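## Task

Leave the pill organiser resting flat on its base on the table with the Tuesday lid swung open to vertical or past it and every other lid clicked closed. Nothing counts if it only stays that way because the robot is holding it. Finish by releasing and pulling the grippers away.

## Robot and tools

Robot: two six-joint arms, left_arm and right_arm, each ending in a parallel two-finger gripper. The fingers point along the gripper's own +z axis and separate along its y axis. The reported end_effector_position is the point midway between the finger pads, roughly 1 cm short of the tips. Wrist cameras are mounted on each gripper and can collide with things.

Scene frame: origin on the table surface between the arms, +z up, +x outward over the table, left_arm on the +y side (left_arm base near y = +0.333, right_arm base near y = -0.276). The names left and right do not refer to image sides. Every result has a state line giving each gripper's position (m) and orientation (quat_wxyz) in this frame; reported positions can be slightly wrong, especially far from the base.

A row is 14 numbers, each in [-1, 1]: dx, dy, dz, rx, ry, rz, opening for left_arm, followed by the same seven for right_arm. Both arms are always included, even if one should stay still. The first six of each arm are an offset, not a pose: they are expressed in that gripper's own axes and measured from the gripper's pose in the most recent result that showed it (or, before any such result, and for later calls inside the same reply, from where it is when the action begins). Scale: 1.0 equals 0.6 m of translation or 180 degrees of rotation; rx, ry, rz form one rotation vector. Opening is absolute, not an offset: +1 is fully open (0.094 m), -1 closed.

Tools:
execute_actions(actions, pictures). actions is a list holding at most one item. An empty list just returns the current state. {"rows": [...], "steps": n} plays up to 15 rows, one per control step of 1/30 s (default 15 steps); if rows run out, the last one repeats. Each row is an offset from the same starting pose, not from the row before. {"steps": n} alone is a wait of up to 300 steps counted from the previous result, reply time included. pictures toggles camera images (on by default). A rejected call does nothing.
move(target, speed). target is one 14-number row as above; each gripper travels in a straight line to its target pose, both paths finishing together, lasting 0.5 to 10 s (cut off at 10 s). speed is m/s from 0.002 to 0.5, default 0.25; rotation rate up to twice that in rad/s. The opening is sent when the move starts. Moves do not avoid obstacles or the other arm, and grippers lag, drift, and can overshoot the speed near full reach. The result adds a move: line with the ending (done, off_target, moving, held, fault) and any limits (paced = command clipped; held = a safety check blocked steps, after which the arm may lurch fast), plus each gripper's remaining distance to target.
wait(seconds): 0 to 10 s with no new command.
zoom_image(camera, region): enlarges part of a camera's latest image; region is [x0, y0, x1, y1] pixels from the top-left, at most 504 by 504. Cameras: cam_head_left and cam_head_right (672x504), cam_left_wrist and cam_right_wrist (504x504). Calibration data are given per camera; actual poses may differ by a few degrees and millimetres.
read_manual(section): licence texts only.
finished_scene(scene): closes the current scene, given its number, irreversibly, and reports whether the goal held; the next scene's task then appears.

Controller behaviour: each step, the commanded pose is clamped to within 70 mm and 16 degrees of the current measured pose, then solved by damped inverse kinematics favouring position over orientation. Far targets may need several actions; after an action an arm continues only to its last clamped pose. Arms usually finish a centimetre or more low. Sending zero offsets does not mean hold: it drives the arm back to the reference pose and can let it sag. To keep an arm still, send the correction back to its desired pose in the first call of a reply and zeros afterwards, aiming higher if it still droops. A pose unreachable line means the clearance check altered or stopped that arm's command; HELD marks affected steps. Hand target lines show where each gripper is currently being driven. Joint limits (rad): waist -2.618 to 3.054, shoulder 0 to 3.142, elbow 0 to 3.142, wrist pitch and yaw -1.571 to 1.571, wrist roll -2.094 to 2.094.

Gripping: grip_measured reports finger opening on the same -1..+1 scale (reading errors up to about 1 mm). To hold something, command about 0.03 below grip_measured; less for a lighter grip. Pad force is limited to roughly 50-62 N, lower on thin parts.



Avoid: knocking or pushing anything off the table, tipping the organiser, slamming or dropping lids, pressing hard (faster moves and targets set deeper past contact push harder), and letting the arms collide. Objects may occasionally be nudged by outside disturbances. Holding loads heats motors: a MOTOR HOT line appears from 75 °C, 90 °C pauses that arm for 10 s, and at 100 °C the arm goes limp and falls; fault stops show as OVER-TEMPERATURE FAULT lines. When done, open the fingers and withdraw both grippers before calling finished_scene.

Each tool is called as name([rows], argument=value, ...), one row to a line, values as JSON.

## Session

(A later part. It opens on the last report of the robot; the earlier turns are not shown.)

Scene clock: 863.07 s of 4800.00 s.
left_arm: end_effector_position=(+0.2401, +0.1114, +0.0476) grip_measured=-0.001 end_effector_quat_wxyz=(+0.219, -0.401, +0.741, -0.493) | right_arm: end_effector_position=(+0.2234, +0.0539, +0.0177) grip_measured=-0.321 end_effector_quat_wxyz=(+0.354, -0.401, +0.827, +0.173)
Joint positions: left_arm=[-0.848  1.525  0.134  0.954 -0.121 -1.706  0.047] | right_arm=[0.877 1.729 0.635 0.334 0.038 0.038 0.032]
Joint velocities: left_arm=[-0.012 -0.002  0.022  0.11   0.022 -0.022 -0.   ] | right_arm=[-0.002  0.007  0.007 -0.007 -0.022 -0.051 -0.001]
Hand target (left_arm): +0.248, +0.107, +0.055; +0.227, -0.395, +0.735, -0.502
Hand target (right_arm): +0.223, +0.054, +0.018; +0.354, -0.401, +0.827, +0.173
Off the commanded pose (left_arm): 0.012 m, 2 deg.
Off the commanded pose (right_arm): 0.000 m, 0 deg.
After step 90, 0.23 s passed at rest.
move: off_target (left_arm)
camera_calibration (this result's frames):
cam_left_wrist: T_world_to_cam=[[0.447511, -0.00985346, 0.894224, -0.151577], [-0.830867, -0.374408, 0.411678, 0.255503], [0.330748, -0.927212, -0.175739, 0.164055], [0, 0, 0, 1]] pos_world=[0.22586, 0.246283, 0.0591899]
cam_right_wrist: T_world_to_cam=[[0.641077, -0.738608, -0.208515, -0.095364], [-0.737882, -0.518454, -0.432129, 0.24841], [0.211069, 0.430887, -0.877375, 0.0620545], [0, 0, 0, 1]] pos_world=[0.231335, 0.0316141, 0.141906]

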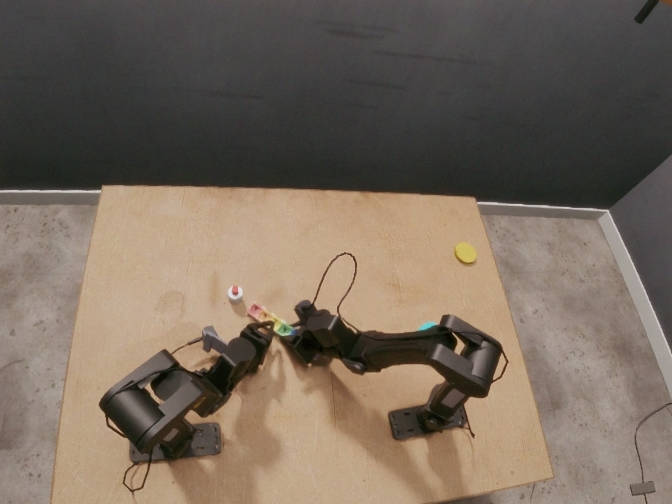

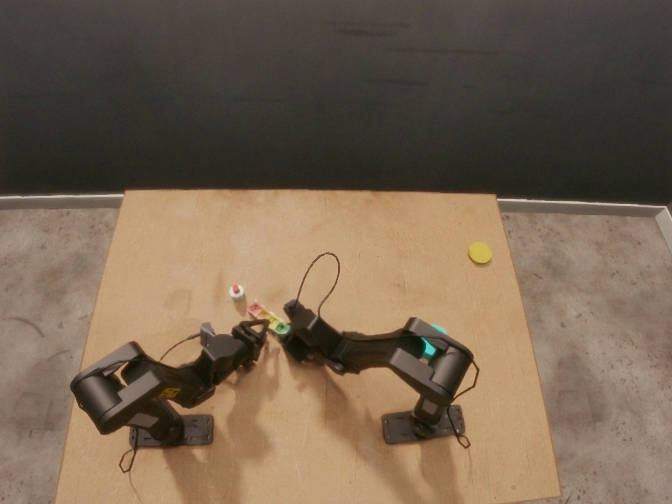

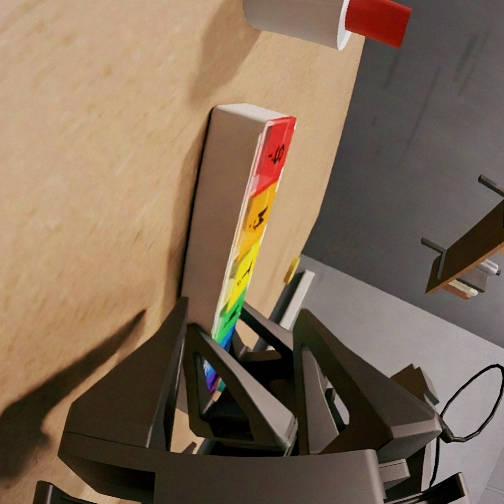

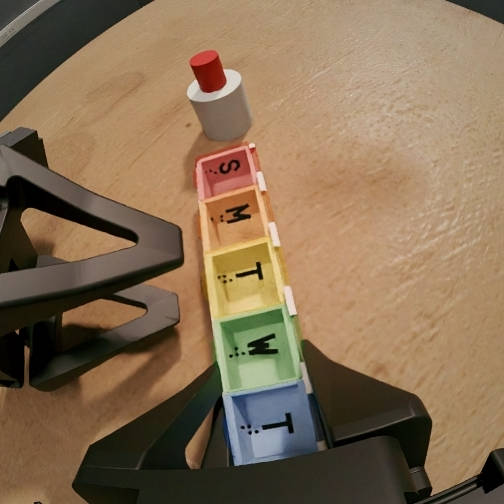

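execute_actions([
  {"rows":[[0,-0.005,0.01,0.004,0,0,0.0, 0,0,0,0,0,0,-0.42],[0,-0.01,0.02,0.008,0,0,0.0, 0,0,0,0,0,0,-0.42],[0,-0.017,0.03,0.013,0,0,0.0, 0,0,0,0,0,0,-0.42]],"steps":15},
])

Scene clock: 866.93 s of 4800.00 s.
left_arm: end_effector_position=(+0.2464, +0.1051, +0.0402) grip_measured=-0.001 end_effector_quat_wxyz=(+0.218, -0.400, +0.740, -0.495) | right_arm: end_effector_position=(+0.2234, +0.0539, +0.0177) grip_measured=-0.321 end_effector_quat_wxyz=(+0.354, -0.401, +0.827, +0.173)
Joint positions: left_arm=[-0.844  1.635  0.156  1.048 -0.114 -1.705  0.047] | right_arm=[0.877 1.729 0.635 0.334 0.038 0.038 0.032]
Joint velocities: left_arm=[-0.002 -0.012 -0.002  0.125  0.022  0.007  0.   ] | right_arm=[-0.007 -0.002 -0.012  0.066  0.037  0.007 -0.   ]
Hand target (left_arm): +0.257, +0.100, +0.049; +0.227, -0.397, +0.731, -0.507
Hand target (right_arm): +0.223, +0.054, +0.018; +0.354, -0.401, +0.827, +0.173
Off the commanded pose (left_arm): 0.015 m, 2 deg.
Off the commanded pose (right_arm): 0.000 m, 0 deg.
Steps of this call (steps 1 to 90: nothing new was sent; then 0.37 s passed at rest; steps 91 to 105: all 15 steps of this action). Readings (end_effector_position):
91: left_arm (+0.2402, +0.1102, +0.0487) | right_arm (+0.2234, +0.0539, +0.0177)
92: left_arm (+0.2403, +0.1100, +0.0473) | right_arm (+0.2234, +0.0539, +0.0177)
94: left_arm (+0.2419, +0.1090, +0.0400) | right_arm (+0.2234, +0.0539, +0.0177)
98: left_arm (+0.2446, +0.1069, +0.0358) | right_arm (+0.2234, +0.0539, +0.0177)
105: the state above
camera_calibration (this result's frames):
cam_left_wrist: T_world_to_cam=[[0.445713, -0.00697097, 0.895149, -0.147717], [-0.832887, -0.36972, 0.411833, 0.261425], [0.328083, -0.929117, -0.170595, 0.155478], [0, 0, 0, 1]] pos_world=[0.232567, 0.240082, 0.0510889]
cam_right_wrist: T_world_to_cam=[[0.641077, -0.738608, -0.208515, -0.095364], [-0.737882, -0.518454, -0.432129, 0.24841], [0.211069, 0.430887, -0.877375, 0.0620545], [0, 0, 0, 1]] pos_world=[0.231335, 0.0316141, 0.141906]

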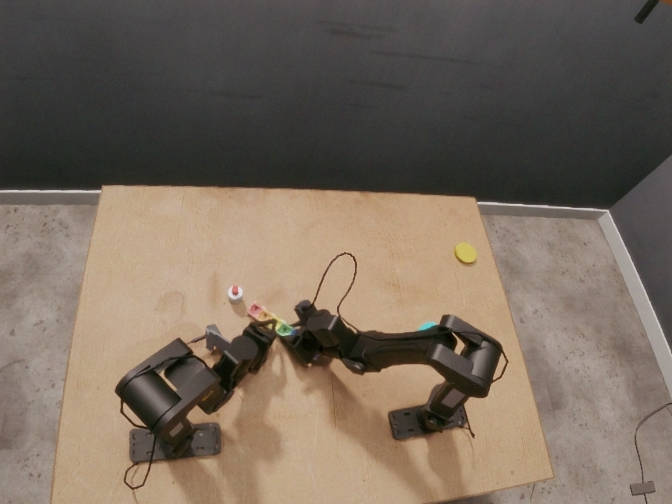

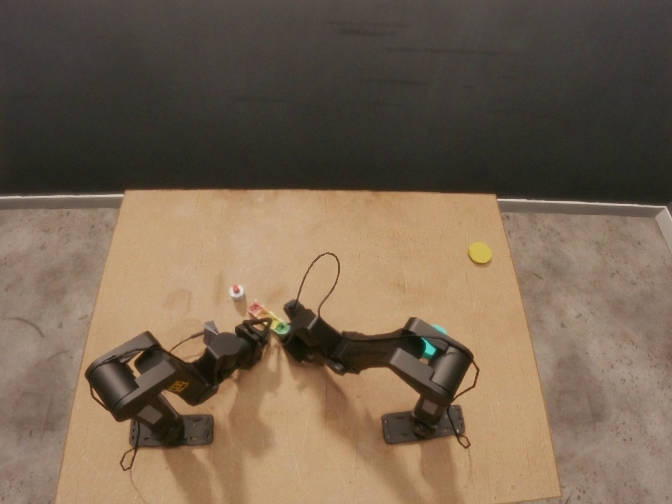

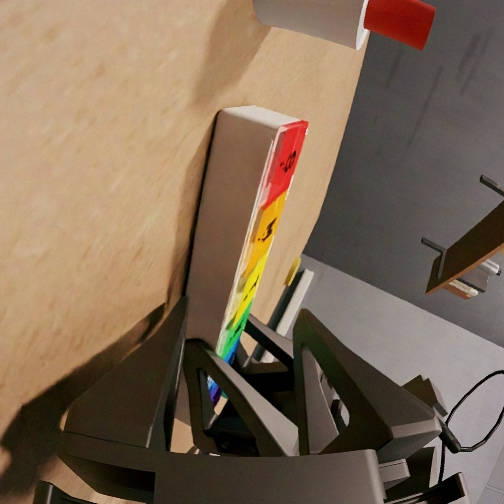

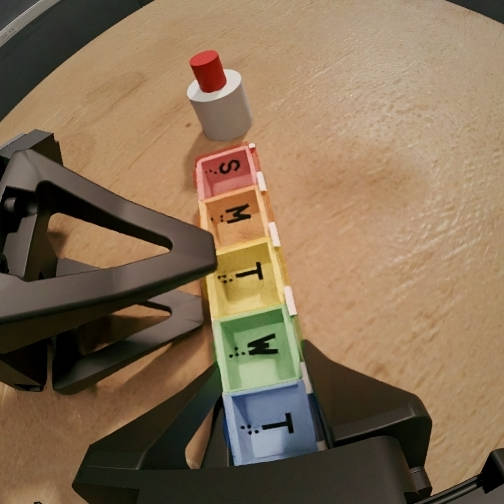

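execute_actions([
  {"rows":[[-0.008,-0.005,0.01,0.004,0,0,0.0, 0,0,0,0,0,0,-0.42],[-0.008,-0.01,0.018,0.008,0,0,0.0, 0,0,0,0,0,0,-0.42],[-0.008,-0.014,0.022,0.011,0,0,0.0, 0,0,0,0,0,0,-0.42]],"steps":15},
])

Scene clock: 872.03 s of 4800.00 s.
left_arm: end_effector_position=(+0.2523, +0.1050, +0.0347) grip_measured=-0.001 end_effector_quat_wxyz=(+0.215, -0.402, +0.738, -0.498) | right_arm: end_effector_position=(+0.2234, +0.0539, +0.0177) grip_measured=-0.321 end_effector_quat_wxyz=(+0.354, -0.401, +0.827, +0.173)
Joint positions: left_arm=[-0.819  1.705  0.166  1.112 -0.088 -1.701  0.047] | right_arm=[0.877 1.729 0.635 0.334 0.038 0.038 0.032]
Joint velocities: left_arm=[ 0.002  0.007  0.007 -0.007  0.022  0.037  0.   ] | right_arm=[ 0.002 -0.012 -0.007  0.037 -0.037 -0.081 -0.001]
Hand target (left_arm): +0.262, +0.101, +0.042; +0.225, -0.396, +0.731, -0.507
Hand target (right_arm): +0.223, +0.054, +0.018; +0.354, -0.401, +0.827, +0.173
Off the commanded pose (left_arm): 0.013 m, 2 deg.
Off the commanded pose (right_arm): 0.000 m, 0 deg.
Steps of this call (steps 1 to 90: nothing new was sent; then 1.60 s passed at rest; steps 91 to 105: all 15 steps of this action). Readings (end_effector_position):
91: left_arm (+0.2469, +0.1047, +0.0410) | right_arm (+0.2234, +0.0539, +0.0177)
92: left_arm (+0.2480, +0.1056, +0.0398) | right_arm (+0.2234, +0.0539, +0.0177)
94: left_arm (+0.2504, +0.1077, +0.0345) | right_arm (+0.2234, +0.0539, +0.0177)
98: left_arm (+0.2525, +0.1059, +0.0344) | right_arm (+0.2234, +0.0539, +0.0177)
105: the state above
camera_calibration (this result's frames):
cam_left_wrist: T_world_to_cam=[[0.447948, 0.000309345, 0.894059, -0.146638], [-0.831804, -0.366484, 0.416883, 0.267772], [0.327788, -0.930424, -0.163909, 0.152571], [0, 0, 0, 1]] pos_world=[0.238409, 0.240136, 0.0444806]
cam_right_wrist: T_world_to_cam=[[0.641077, -0.738608, -0.208515, -0.095364], [-0.737882, -0.518454, -0.432129, 0.24841], [0.211069, 0.430887, -0.877375, 0.0620545], [0, 0, 0, 1]] pos_world=[0.231335, 0.0316141, 0.141906]

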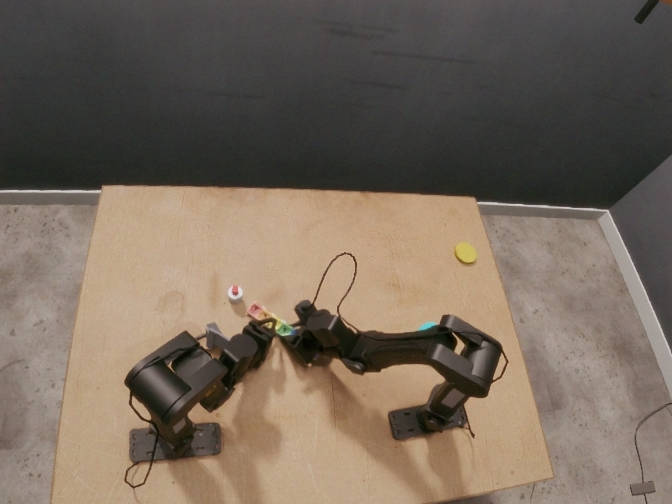

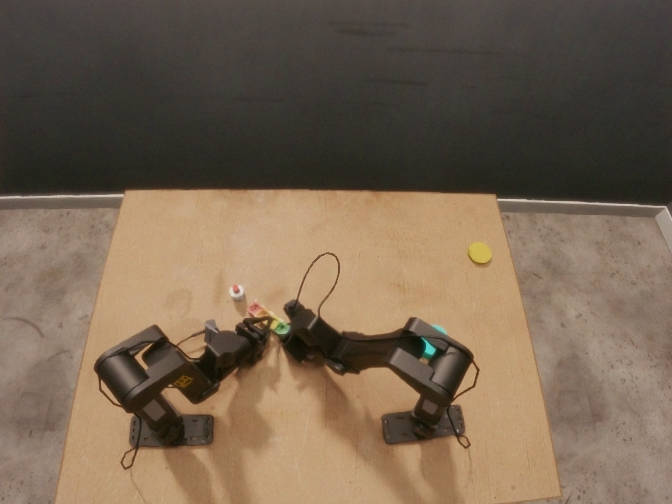

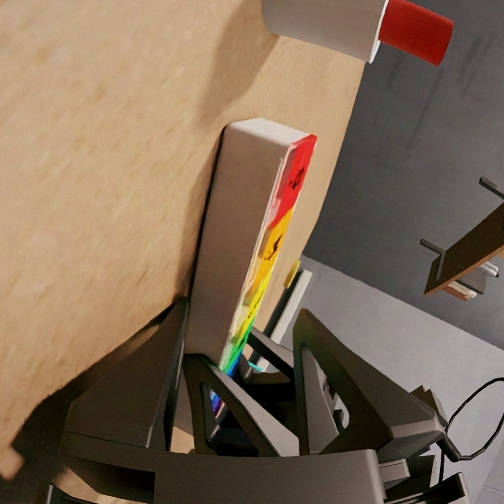

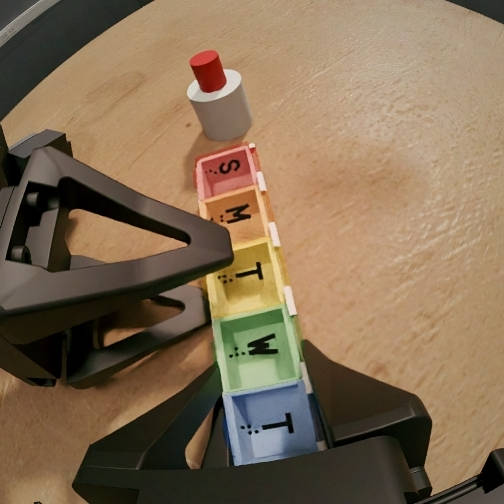

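execute_actions([
  {"rows":[[0,-0.015,0.008,0.012,0,0,0.0, 0,0,0,0,0,0,-0.42],[0,-0.03,0.008,0.023,0,0,0.0, 0,0,0,0,0,0,-0.42],[0,-0.045,0.008,0.034,0,0,0.0, 0,0,0,0,0,0,-0.42],[0,-0.06,0.008,0.045,0,0,0.0, 0,0,0,0,0,0,-0.42]],"steps":12},
])

Scene clock: 875.77 s of 4800.00 s.
left_arm: end_effector_position=(+0.2569, +0.1003, +0.0494) grip_measured=-0.001 end_effector_quat_wxyz=(+0.224, -0.393, +0.721, -0.524) | right_arm: end_effector_position=(+0.2260, +0.0519, +0.0178) grip_measured=-0.321 end_effector_quat_wxyz=(+0.358, -0.398, +0.828, +0.167)
Joint positions: left_arm=[-0.819  1.713  0.166  1.189 -0.087 -1.699  0.047] | right_arm=[0.876 1.729 0.635 0.334 0.052 0.039 0.032]
Joint velocities: left_arm=[ 0.007 -0.022 -0.012  0.007 -0.022  0.007  0.001] | right_arm=[-0.002  0.002  0.027 -0.037  0.007  0.081  0.001]
Hand target (left_arm): +0.268, +0.096, +0.065; +0.243, -0.386, +0.702, -0.547
Hand target (right_arm): +0.223, +0.054, +0.018; +0.354, -0.401, +0.827, +0.173
Off the commanded pose (left_arm): 0.021 m, 4 deg.
Off the commanded pose (right_arm): 0.003 m, 1 deg.
Steps of this call (steps 1 to 90: nothing new was sent; then 0.33 s passed at rest; steps 91 to 102: all 12 steps of this action). Readings (end_effector_position):
91: left_arm (+0.2524, +0.1046, +0.0352) | right_arm (+0.2234, +0.0539, +0.0177)
92: left_arm (+0.2528, +0.1042, +0.0360) | right_arm (+0.2234, +0.0539, +0.0177)
94: left_arm (+0.2543, +0.1028, +0.0402) | right_arm (+0.2234, +0.0539, +0.0177)
98: left_arm (+0.2563, +0.1009, +0.0472) | right_arm (+0.2253, +0.0525, +0.0178)
102: the state above
camera_calibration (this result's frames):
cam_left_wrist: T_world_to_cam=[[0.402137, 0.0405514, 0.914681, -0.155216], [-0.853009, -0.346381, 0.39038, 0.26852], [0.332658, -0.937217, -0.104702, 0.14555], [0, 0, 0, 1]] pos_world=[0.24305, 0.235716, 0.0523875]
cam_right_wrist: T_world_to_cam=[[0.633166, -0.747914, -0.199315, -0.0963667], [-0.741036, -0.511377, -0.435153, 0.249761], [0.223532, 0.423224, -0.878018, 0.0600112], [0, 0, 0, 1]] pos_world=[0.232684, 0.0302501, 0.142168]

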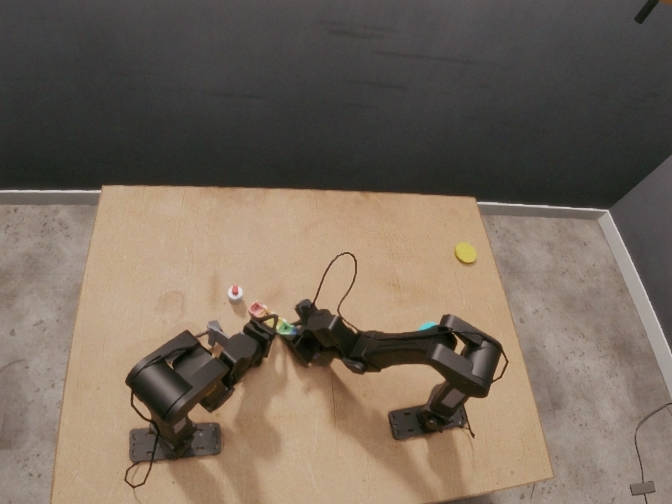

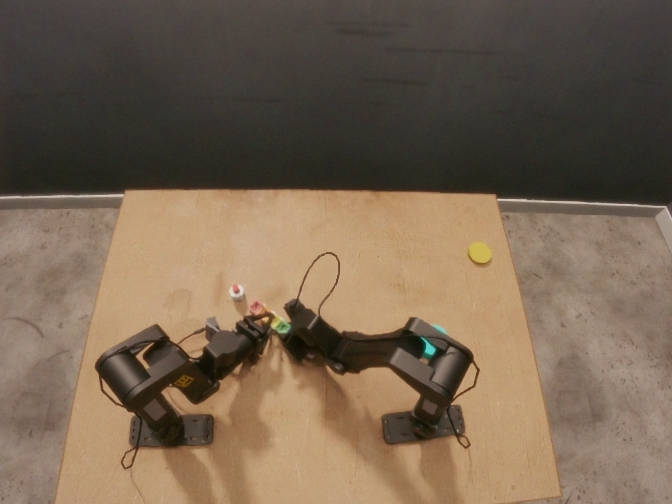

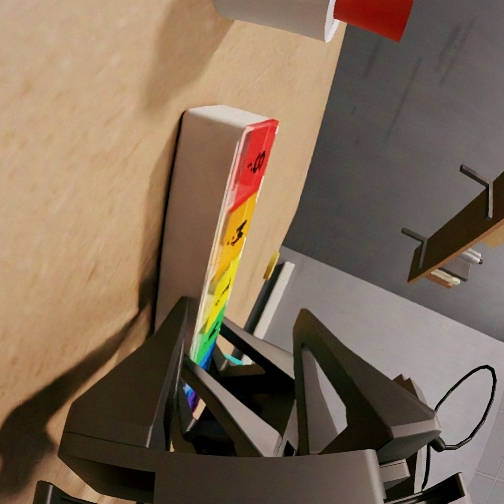

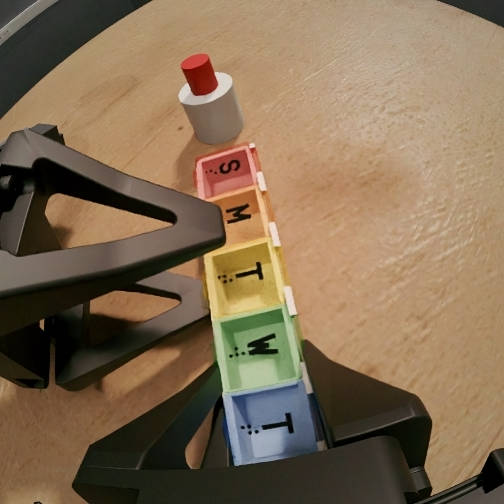

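execute_actions([
  {"rows":[[0,-0.03,0.008,0.02,0,0,0.0, 0.015,0.004,0.01,0,0.015,0,-0.42],[0,-0.04,0.01,0.027,0,0,0.0, 0.03,0.006,0.02,0,0.03,0,-0.42],[0,-0.05,0.012,0.034,0,0,0.0, 0.03,0.006,0.02,0,0.03,0,-0.42],[0,-0.06,0.012,0.04,0,0,0.0, 0.03,0.006,0.02,0,0.03,0,-0.42],[0,-0.07,0.012,0.047,0,0,0.0, 0.03,0.006,0.02,0,0.03,0,-0.42],[0,-0.078,0.012,0.052,0,0,0.0, 0.03,0.006,0.02,0,0.03,0,-0.42]],"steps":15},
])

Scene clock: 880.77 s of 4800.00 s.
left_arm: end_effector_position=(+0.2604, +0.1026, +0.0525) grip_measured=-0.001 end_effector_quat_wxyz=(+0.233, -0.393, +0.717, -0.526) | right_arm: end_effector_position=(+0.2302, +0.0551, +0.0150) grip_measured=-0.321 end_effector_quat_wxyz=(+0.356, -0.391, +0.832, +0.165)
Joint positions: left_arm=[-0.812  1.713  0.166  1.202 -0.095 -1.69   0.047] | right_arm=[0.876 1.755 0.656 0.333 0.061 0.052 0.032]
Joint velocities: left_arm=[ 0.012  0.002 -0.017 -0.051 -0.051  0.022 -0.   ] | right_arm=[-0.012  0.007  0.012 -0.066  0.007  0.007  0.001]
Hand target (left_arm): +0.276, +0.091, +0.091; +0.255, -0.373, +0.678, -0.580
Hand target (right_arm): +0.221, +0.050, -0.002; +0.320, -0.405, +0.843, +0.149
Off the commanded pose (left_arm): 0.044 m, 9 deg.
Off the commanded pose (right_arm): 0.021 m, 5 deg.
Steps of this call (steps 1 to 90: nothing new was sent; then 1.50 s passed at rest; steps 91 to 105: all 15 steps of this action). Readings (end_effector_position):
91: left_arm (+0.2573, +0.0999, +0.0509) | right_arm (+0.2266, +0.0513, +0.0172)
92: left_arm (+0.2574, +0.0999, +0.0511) | right_arm (+0.2265, +0.0509, +0.0151)
94: left_arm (+0.2586, +0.1007, +0.0521) | right_arm (+0.2286, +0.0531, +0.0150)
98: left_arm (+0.2604, +0.1026, +0.0525) | right_arm (+0.2302, +0.0551, +0.0150)
105: the state above
camera_calibration (this result's frames):
cam_left_wrist: T_world_to_cam=[[0.386873, 0.045955, 0.920987, -0.156398], [-0.85499, -0.356257, 0.376926, 0.2733], [0.345429, -0.933257, -0.098535, 0.142892], [0, 0, 0, 1]] pos_world=[0.244815, 0.237907, 0.0551065]
cam_right_wrist: T_world_to_cam=[[0.62034, -0.758003, -0.20152, -0.0936311], [-0.751309, -0.500503, -0.430154, 0.254932], [0.225196, 0.418245, -0.879976, 0.0552475], [0, 0, 0, 1]] pos_world=[0.237174, 0.0335144, 0.139408]

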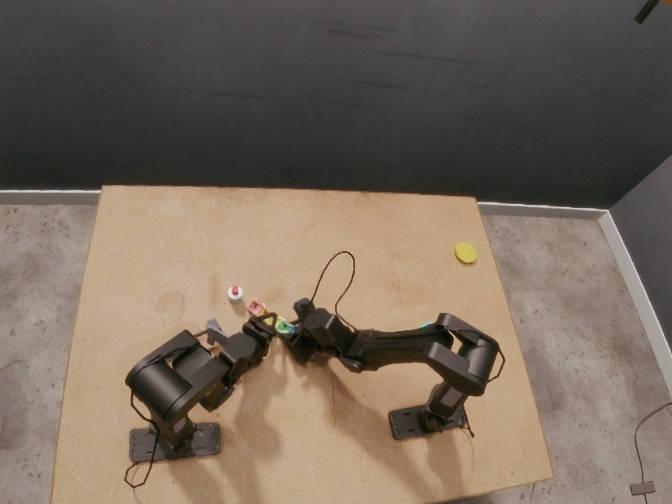

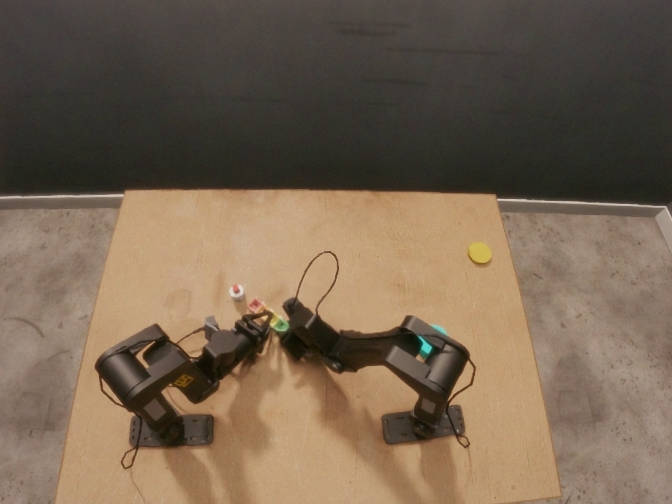

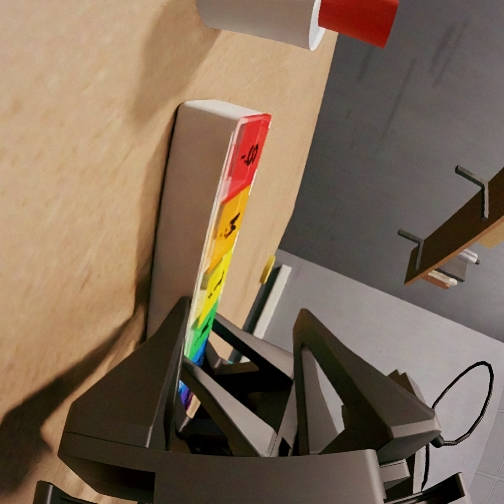

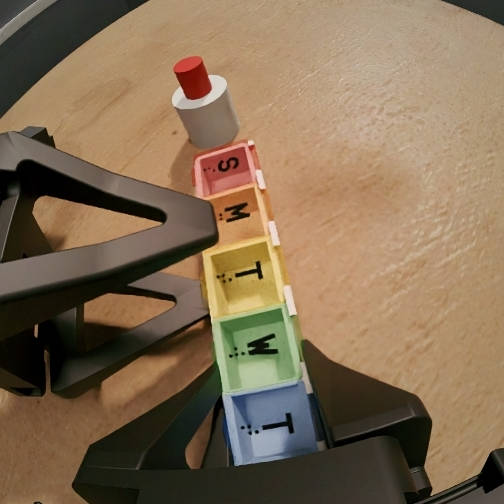

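execute_actions([
  {"rows":[[0,-0.09,0.012,0.06,0,0,0.0, 0.031,0.007,0.009,0,0.03,0,-0.42],[0,-0.10,0.012,0.07,0,0,0.0, 0.031,0.007,0.009,0,0.03,0,-0.42],[0,-0.11,0.012,0.08,0,0,0.0, 0.031,0.007,0.009,0,0.03,0,-0.42],[0,-0.11,0.012,0.08,0,0,0.0, 0.031,0.007,0.009,0,0.03,0,-0.42],[0,-0.11,0.012,0.08,0,0,0.0, 0.031,0.007,0.009,0,0.03,0,-0.42],[0,-0.11,0.012,0.08,0,0,0.0, 0.031,0.007,0.009,0,0.03,0,-0.42],[0,-0.11,0.012,0.08,0,0,0.0, 0.031,0.007,0.009,0,0.03,0,-0.42],[0,-0.11,0.012,0.08,0,0,0.0, 0.031,0.007,0.009,0,0.03,0,-0.42],[0,-0.11,0.012,0.08,0,0,0.0, 0.031,0.007,0.009,0,0.03,0,-0.42],[0,-0.11,0.012,0.08,0,0,0.0, 0.031,0.007,0.009,0,0.03,0,-0.42],[0,-0.11,0.012,0.08,0,0,0.0, 0.031,0.007,0.009,0,0.03,0,-0.42],[0,-0.06,0.015,0.045,0,0,0.0, 0.031,0.007,0.009,0,0.03,0,-0.42]],"steps":14},
])

Scene clock: 890.80 s of 4800.00 s.
left_arm: end_effector_position=(+0.2638, +0.1031, +0.0537) grip_measured=-0.001 end_effector_quat_wxyz=(+0.242, -0.388, +0.713, -0.532) | right_arm: end_effector_position=(+0.2335, +0.0548, +0.0162) grip_measured=-0.321 end_effector_quat_wxyz=(+0.359, -0.381, +0.837, +0.161)
Joint positions: left_arm=[-0.805  1.749  0.166  1.259 -0.095 -1.675  0.047] | right_arm=[0.876 1.757 0.664 0.328 0.078 0.07  0.032]
Joint velocities: left_arm=[ 0.012  0.061 -0.007 -0.037  0.022 -0.11   0.001] | right_arm=[ 0.017  0.046  0.007 -0.037  0.007 -0.022  0.001]
Hand target (left_arm): +0.277, +0.094, +0.083; +0.259, -0.376, +0.679, -0.575
Hand target (right_arm): +0.221, +0.050, -0.001; +0.318, -0.398, +0.848, +0.146
Off the commanded pose (left_arm): 0.035 m, 7 deg.
Off the commanded pose (right_arm): 0.022 m, 6 deg.
Steps of this call (steps 1 to 90: nothing new was sent; then 6.57 s passed at rest; steps 91 to 104: all 14 steps of this action). Readings (end_effector_position):
91: left_arm (+0.2606, +0.1028, +0.0529) | right_arm (+0.2302, +0.0549, +0.0150)
92: left_arm (+0.2610, +0.1028, +0.0537) | right_arm (+0.2303, +0.0549, +0.0150)
94: left_arm (+0.2625, +0.1032, +0.0553) | right_arm (+0.2319, +0.0558, +0.0166)
98: left_arm (+0.2644, +0.1035, +0.0572) | right_arm (+0.2338, +0.0558, +0.0179)
104: the state above
camera_calibration (this result's frames):
cam_left_wrist: T_world_to_cam=[[0.364324, 0.0500036, 0.929929, -0.153841], [-0.862904, -0.357413, 0.357284, 0.27917], [0.350234, -0.932607, -0.087066, 0.140312], [0, 0, 0, 1]] pos_world=[0.247803, 0.238328, 0.0555344]
cam_right_wrist: T_world_to_cam=[[0.601746, -0.772457, -0.203008, -0.0905335], [-0.763131, -0.481077, -0.431504, 0.259491], [0.235656, 0.414578, -0.878972, 0.0534376], [0, 0, 0, 1]] pos_world=[0.23991, 0.0327478, 0.140562]

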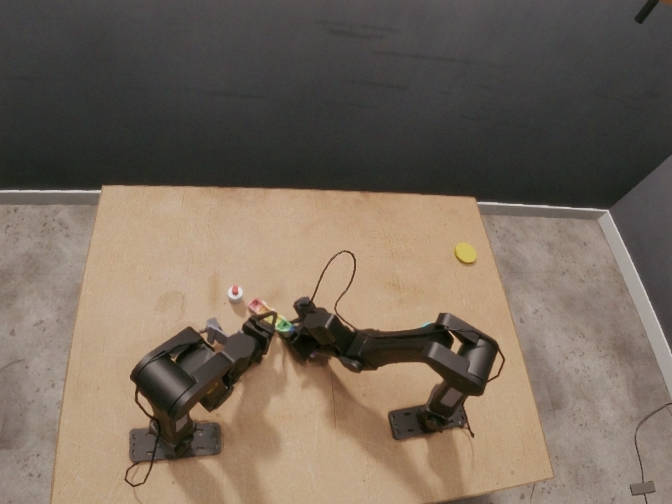

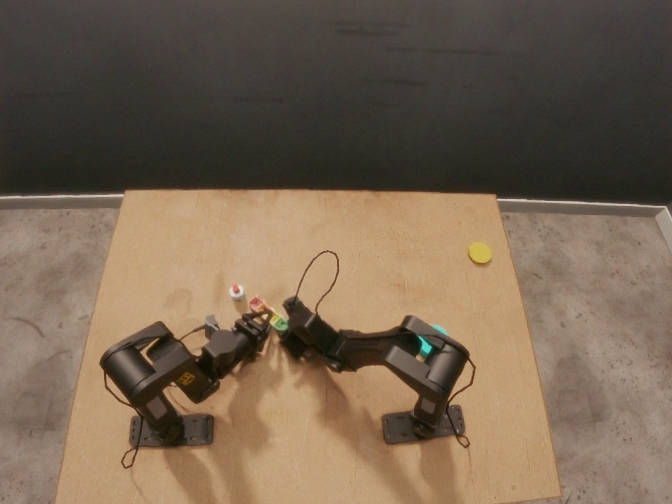

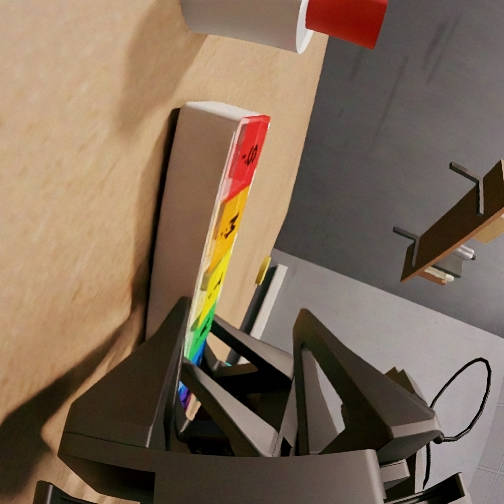

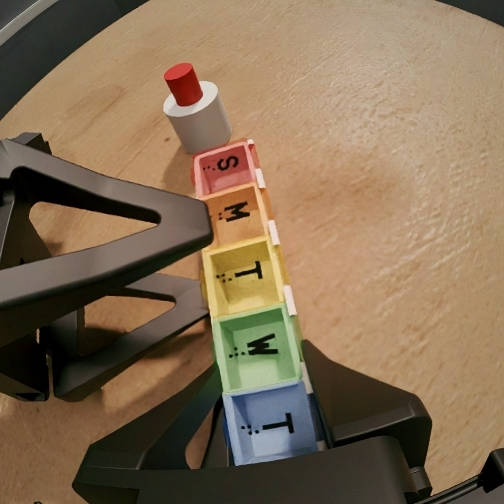

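execute_actions([
  {"rows":[[0,-0.09,0.008,0.06,0,0,0.0, 0.031,0.007,0.009,0,0.03,0,-0.42],[0,-0.11,0.008,0.08,0,0,0.0, 0.031,0.007,0.009,0,0.03,0,-0.42],[0,-0.115,0.008,0.085,0,0,0.0, 0.031,0.007,0.009,0,0.03,0,-0.42],[0,-0.115,0.008,0.085,0,0,0.0, 0.031,0.007,0.009,0,0.03,0,-0.42],[0,-0.115,0.008,0.085,0,0,0.0, 0.031,0.007,0.009,0,0.03,0,-0.42],[0,-0.115,0.008,0.085,0,0,0.0, 0.05,0.01,0.03,-0.017,0.07,-0.014,-0.42],[0,-0.115,0.008,0.085,0,0,0.0, 0.05,0.01,0.03,-0.017,0.07,-0.014,-0.42],[0,-0.115,0.008,0.085,0,0,0.0, 0.05,0.01,0.03,-0.017,0.07,-0.014,-0.42],[0,-0.115,0.008,0.085,0,0,0.0, 0.05,0.01,0.03,-0.017,0.07,-0.014,-0.42],[0,-0.115,0.008,0.085,0,0,0.0, 0.05,0.01,0.03,-0.017,0.07,-0.014,-0.42],[0,-0.115,0.008,0.085,0,0,0.0, 0.05,0.01,0.03,-0.017,0.07,-0.014,-0.42],[0,-0.115,0.008,0.085,0,0,0.0, 0.05,0.01,0.03,-0.017,0.07,-0.014,-0.42],[0,-0.115,0.008,0.085,0,0,0.0, 0.05,0.01,0.03,-0.017,0.07,-0.014,-0.42],[0,-0.055,0.015,0.04,0,0,0.0, 0.05,0.01,0.03,-0.017,0.07,-0.014,-0.42]],"steps":15},
])

Scene clock: 902.30 s of 4800.00 s.
left_arm: end_effector_position=(+0.2779, +0.1001, +0.0863) grip_measured=-0.001 end_effector_quat_wxyz=(+0.272, -0.374, +0.672, -0.578) | right_arm: end_effector_position=(+0.2434, +0.0661, +0.0149) grip_measured=-0.321 end_effector_quat_wxyz=(+0.334, -0.395, +0.842, +0.155)
Joint positions: left_arm=[-0.79   1.766  0.182  1.399 -0.107 -1.659  0.047] | right_arm=[0.859 1.806 0.777 0.211 0.045 0.044 0.032]
Joint velocities: left_arm=[-0.007 -0.012  0.051 -0.11  -0.022 -0.081  0.001] | right_arm=[-0.012  0.012  0.085 -0.125 -0.022 -0.095 -0.001]
Hand target (left_arm): +0.280, +0.094, +0.082; +0.265, -0.372, +0.678, -0.576
Hand target (right_arm): +0.223, +0.051, -0.014; +0.262, -0.422, +0.857, +0.135
Off the commanded pose (left_arm): 0.008 m, 1 deg.
Off the commanded pose (right_arm): 0.040 m, 10 deg.
Steps of this call (steps 1 to 90: nothing new was sent; then 8.00 s passed at rest; steps 91 to 105: all 15 steps of this action). Readings (end_effector_position):
91: left_arm (+0.2635, +0.1027, +0.0533) | right_arm (+0.2330, +0.0546, +0.0155)
92: left_arm (+0.2639, +0.1025, +0.0548) | right_arm (+0.2330, +0.0546, +0.0155)
94: left_arm (+0.2657, +0.1034, +0.0573) | right_arm (+0.2349, +0.0558, +0.0175)
98: left_arm (+0.2700, +0.1081, +0.0580) | right_arm (+0.2411, +0.0610, +0.0183)
105: the state above
camera_calibration (this result's frames):
cam_left_wrist: T_world_to_cam=[[0.254437, 0.131433, 0.958116, -0.169147], [-0.891984, -0.350902, 0.285012, 0.292295], [0.373665, -0.927142, 0.0279531, 0.11837], [0, 0, 0, 1]] pos_world=[0.259529, 0.234545, 0.0754463]
cam_right_wrist: T_world_to_cam=[[0.613687, -0.765645, -0.192811, -0.0915519], [-0.765383, -0.516937, -0.383361, 0.274161], [0.193847, 0.382838, -0.903249, 0.0578787], [0, 0, 0, 1]] pos_world=[0.254803, 0.0494695, 0.139729]

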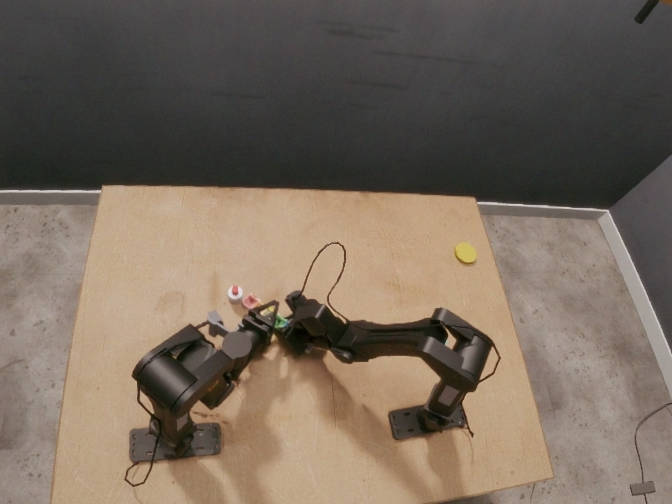

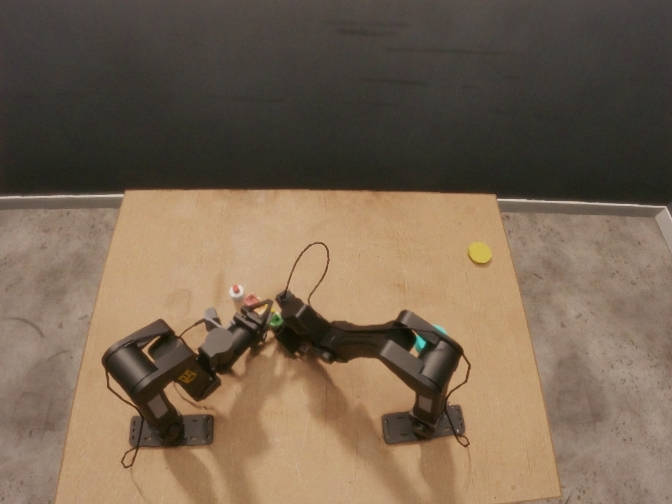

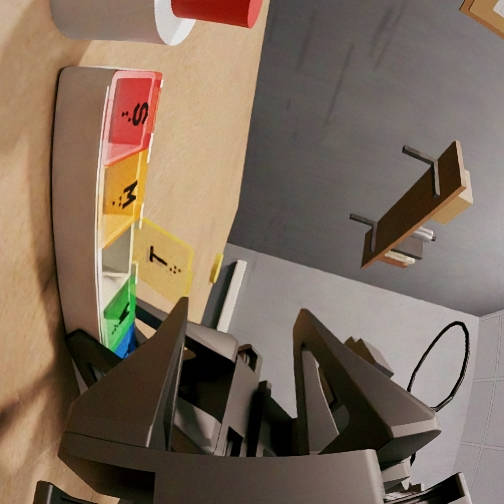

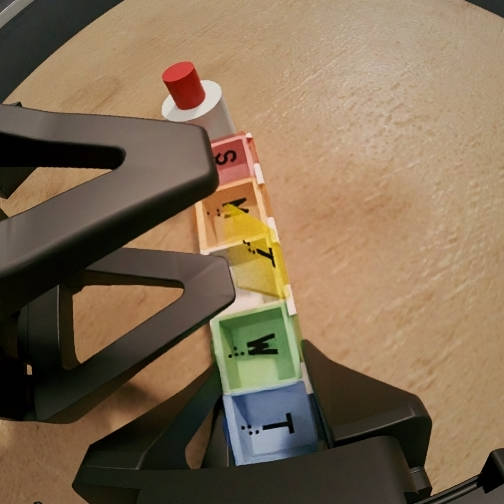

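execute_actions([
  {"rows":[[0,0.0,0.01,0,0,0,0.0, 0.005,0,0.005,0,0,0,-0.42],[0,0.003,0.02,0,0,0,0.0, 0.005,0,0.005,0,0,0,-0.42],[0,0.005,0.03,0,0,0,0.0, 0.005,0,0.005,0,0,0,-0.42],[0,0.005,0.04,0,0,0,0.0, 0.005,0,0.005,0,0,0,-0.42]],"steps":15},
])

Scene clock: 906.50 s of 4800.00 s.
left_arm: end_effector_position=(+0.2879, +0.0911, +0.0701) grip_measured=-0.001 end_effector_quat_wxyz=(+0.264, -0.380, +0.682, -0.567) | right_arm: end_effector_position=(+0.2449, +0.0687, +0.0164) grip_measured=-0.321 end_effector_quat_wxyz=(+0.338, -0.396, +0.839, +0.158)
Joint positions: left_arm=[-0.787  1.856  0.24   1.395 -0.099 -1.665  0.047] | right_arm=[0.859 1.81  0.781 0.221 0.043 0.041 0.032]
Joint velocities: left_arm=[-0.012  0.002 -0.002  0.022 -0.022 -0.007  0.   ] | right_arm=[ 0.002  0.002  0.002 -0.007  0.007  0.095 -0.   ]
Hand target (left_arm): +0.296, +0.087, +0.078; +0.272, -0.374, +0.672, -0.578
Hand target (right_arm): +0.243, +0.066, +0.011; +0.334, -0.395, +0.842, +0.155
Off the commanded pose (left_arm): 0.013 m, 2 deg.
Off the commanded pose (right_arm): 0.007 m, 1 deg.
Steps of this call (steps 1 to 90: nothing new was sent; then 0.70 s passed at rest; steps 91 to 105: all 15 steps of this action). Readings (end_effector_position):
91: left_arm (+0.2767, +0.0993, +0.0829) | right_arm (+0.2439, +0.0674, +0.0161)
92: left_arm (+0.2770, +0.0991, +0.0824) | right_arm (+0.2443, +0.0679, +0.0163)
94: left_arm (+0.2802, +0.0961, +0.0775) | right_arm (+0.2447, +0.0684, +0.0164)
98: left_arm (+0.2872, +0.0913, +0.0697) | right_arm (+0.2449, +0.0687, +0.0164)
105: the state above
camera_calibration (this result's frames):
cam_left_wrist: T_world_to_cam=[[0.284894, 0.113317, 0.951837, -0.161647], [-0.883649, -0.353778, 0.306602, 0.299002], [0.371483, -0.92844, -0.000656516, 0.109507], [0, 0, 0, 1]] pos_world=[0.269585, 0.225769, 0.0622593]
cam_right_wrist: T_world_to_cam=[[0.61711, -0.762299, -0.195128, -0.0912178], [-0.761545, -0.516175, -0.391934, 0.276335], [0.198051, 0.390465, -0.899062, 0.056329], [0, 0, 0, 1]] pos_world=[0.255577, 0.0511071, 0.141149]

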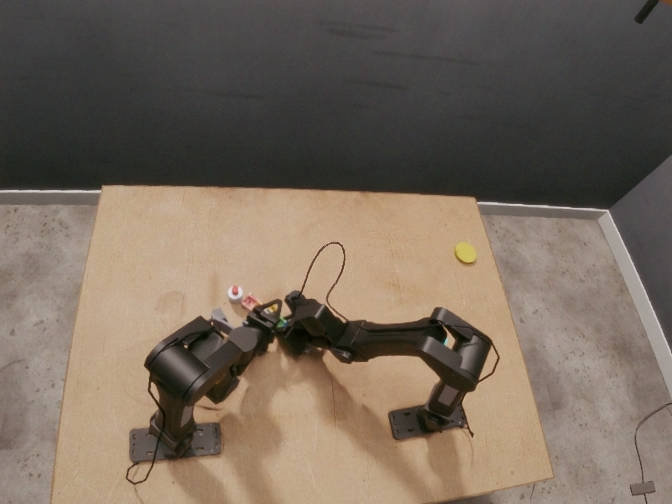

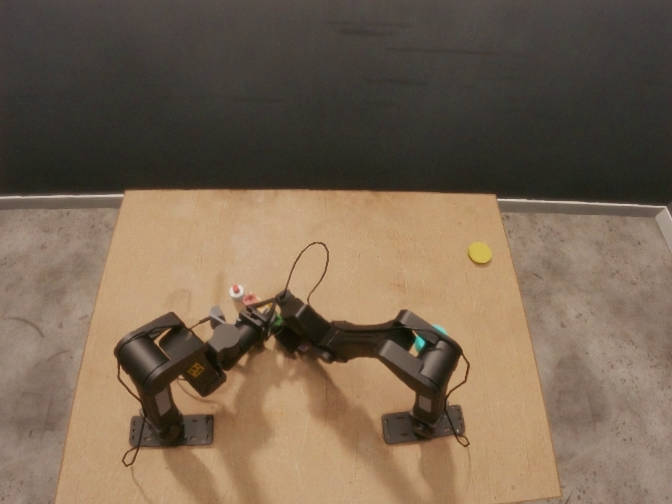

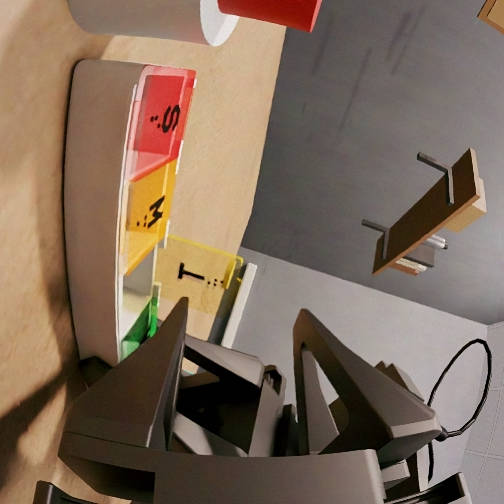

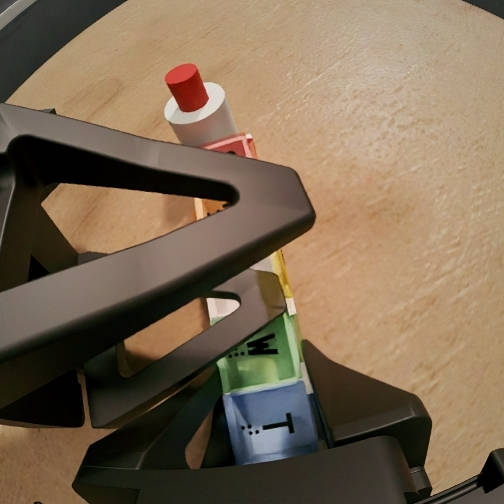

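execute_actions([
  {"rows":[[0,-0.006,0.01,0.004,0,0,0.0, 0,0,0,0,0,0,-0.42],[0,-0.012,0.02,0.008,0,0,0.0, 0,0,0,0,0,0,-0.42],[0,-0.018,0.028,0.012,0,0,0.0, 0,0,0,0,0,0,-0.42]],"steps":15},
])

Scene clock: 909.97 s of 4800.00 s.
left_arm: end_effector_position=(+0.2963, +0.0894, +0.0691) grip_measured=-0.001 end_effector_quat_wxyz=(+0.269, -0.384, +0.678, -0.566) | right_arm: end_effector_position=(+0.2456, +0.0681, +0.0164) grip_measured=-0.321 end_effector_quat_wxyz=(+0.338, -0.395, +0.840, +0.156)
Joint positions: left_arm=[-0.779  1.883  0.27   1.395 -0.105 -1.666  0.047] | right_arm=[0.858 1.81  0.781 0.221 0.046 0.041 0.032]
Joint velocities: left_arm=[-0.027 -0.007 -0.002  0.022 -0.022 -0.066 -0.   ] | right_arm=[-0.007 -0.007  0.002 -0.125 -0.051  0.007 -0.001]
Hand target (left_arm): +0.303, +0.081, +0.077; +0.271, -0.375, +0.671, -0.579
Hand target (right_arm): +0.245, +0.069, +0.016; +0.338, -0.396, +0.839, +0.157
Off the commanded pose (left_arm): 0.014 m, 2 deg.
Off the commanded pose (right_arm): 0.001 m, 0 deg.
Steps of this call (steps 1 to 89: nothing new was sent; steps 90 to 104: all 15 steps of this action). Readings (end_effector_position):
90: left_arm (+0.2879, +0.0911, +0.0701) | right_arm (+0.2449, +0.0687, +0.0164)
91: left_arm (+0.2881, +0.0909, +0.0699) | right_arm (+0.2449, +0.0687, +0.0164)
93: left_arm (+0.2919, +0.0900, +0.0694) | right_arm (+0.2449, +0.0686, +0.0164)
97: left_arm (+0.2963, +0.0893, +0.0692) | right_arm (+0.2455, +0.0682, +0.0164)
104: the state above
camera_calibration (this result's frames):
cam_left_wrist: T_world_to_cam=[[0.280331, 0.119215, 0.952472, -0.162107], [-0.879348, -0.365997, 0.304619, 0.306131], [0.384917, -0.922949, 0.00223114, 0.100171], [0, 0, 0, 1]] pos_world=[0.276081, 0.223821, 0.0609252]
cam_right_wrist: T_world_to_cam=[[0.615265, -0.764321, -0.193036, -0.0914909], [-0.762326, -0.514499, -0.392621, 0.276682], [0.200772, 0.388722, -0.899214, 0.0558693], [0, 0, 0, 1]] pos_world=[0.255996, 0.0507063, 0.141208]

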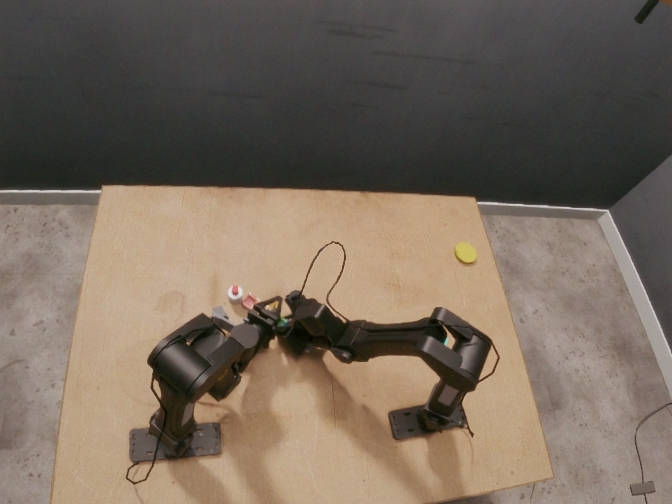

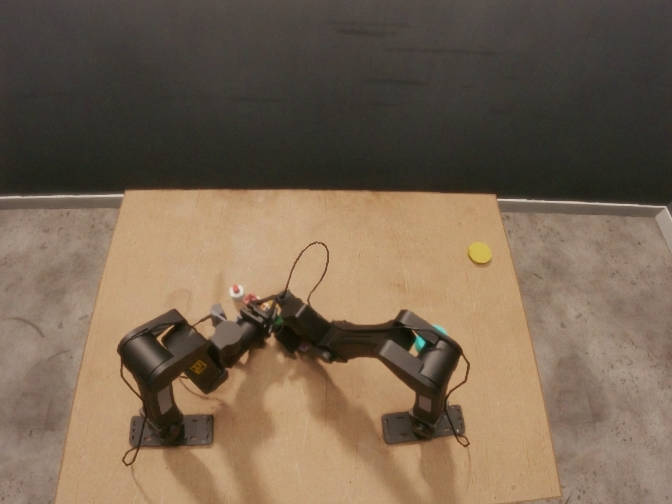

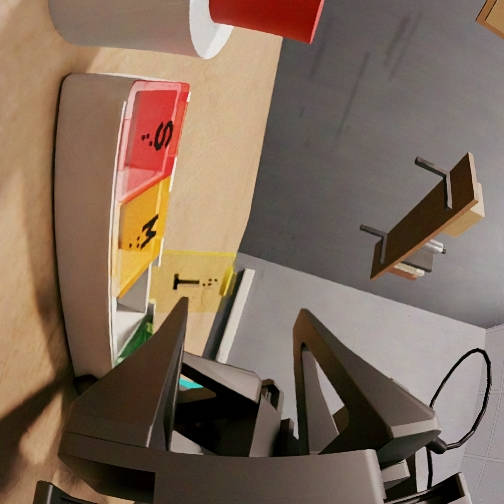

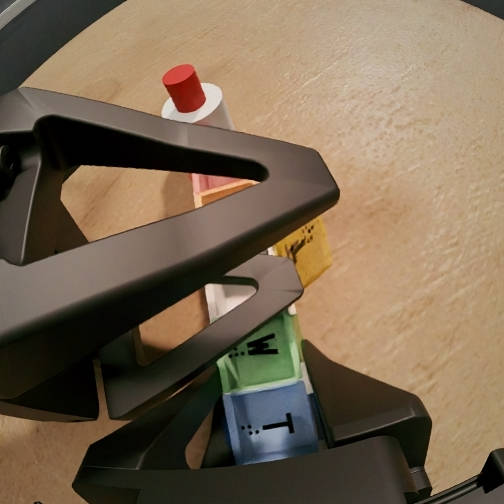

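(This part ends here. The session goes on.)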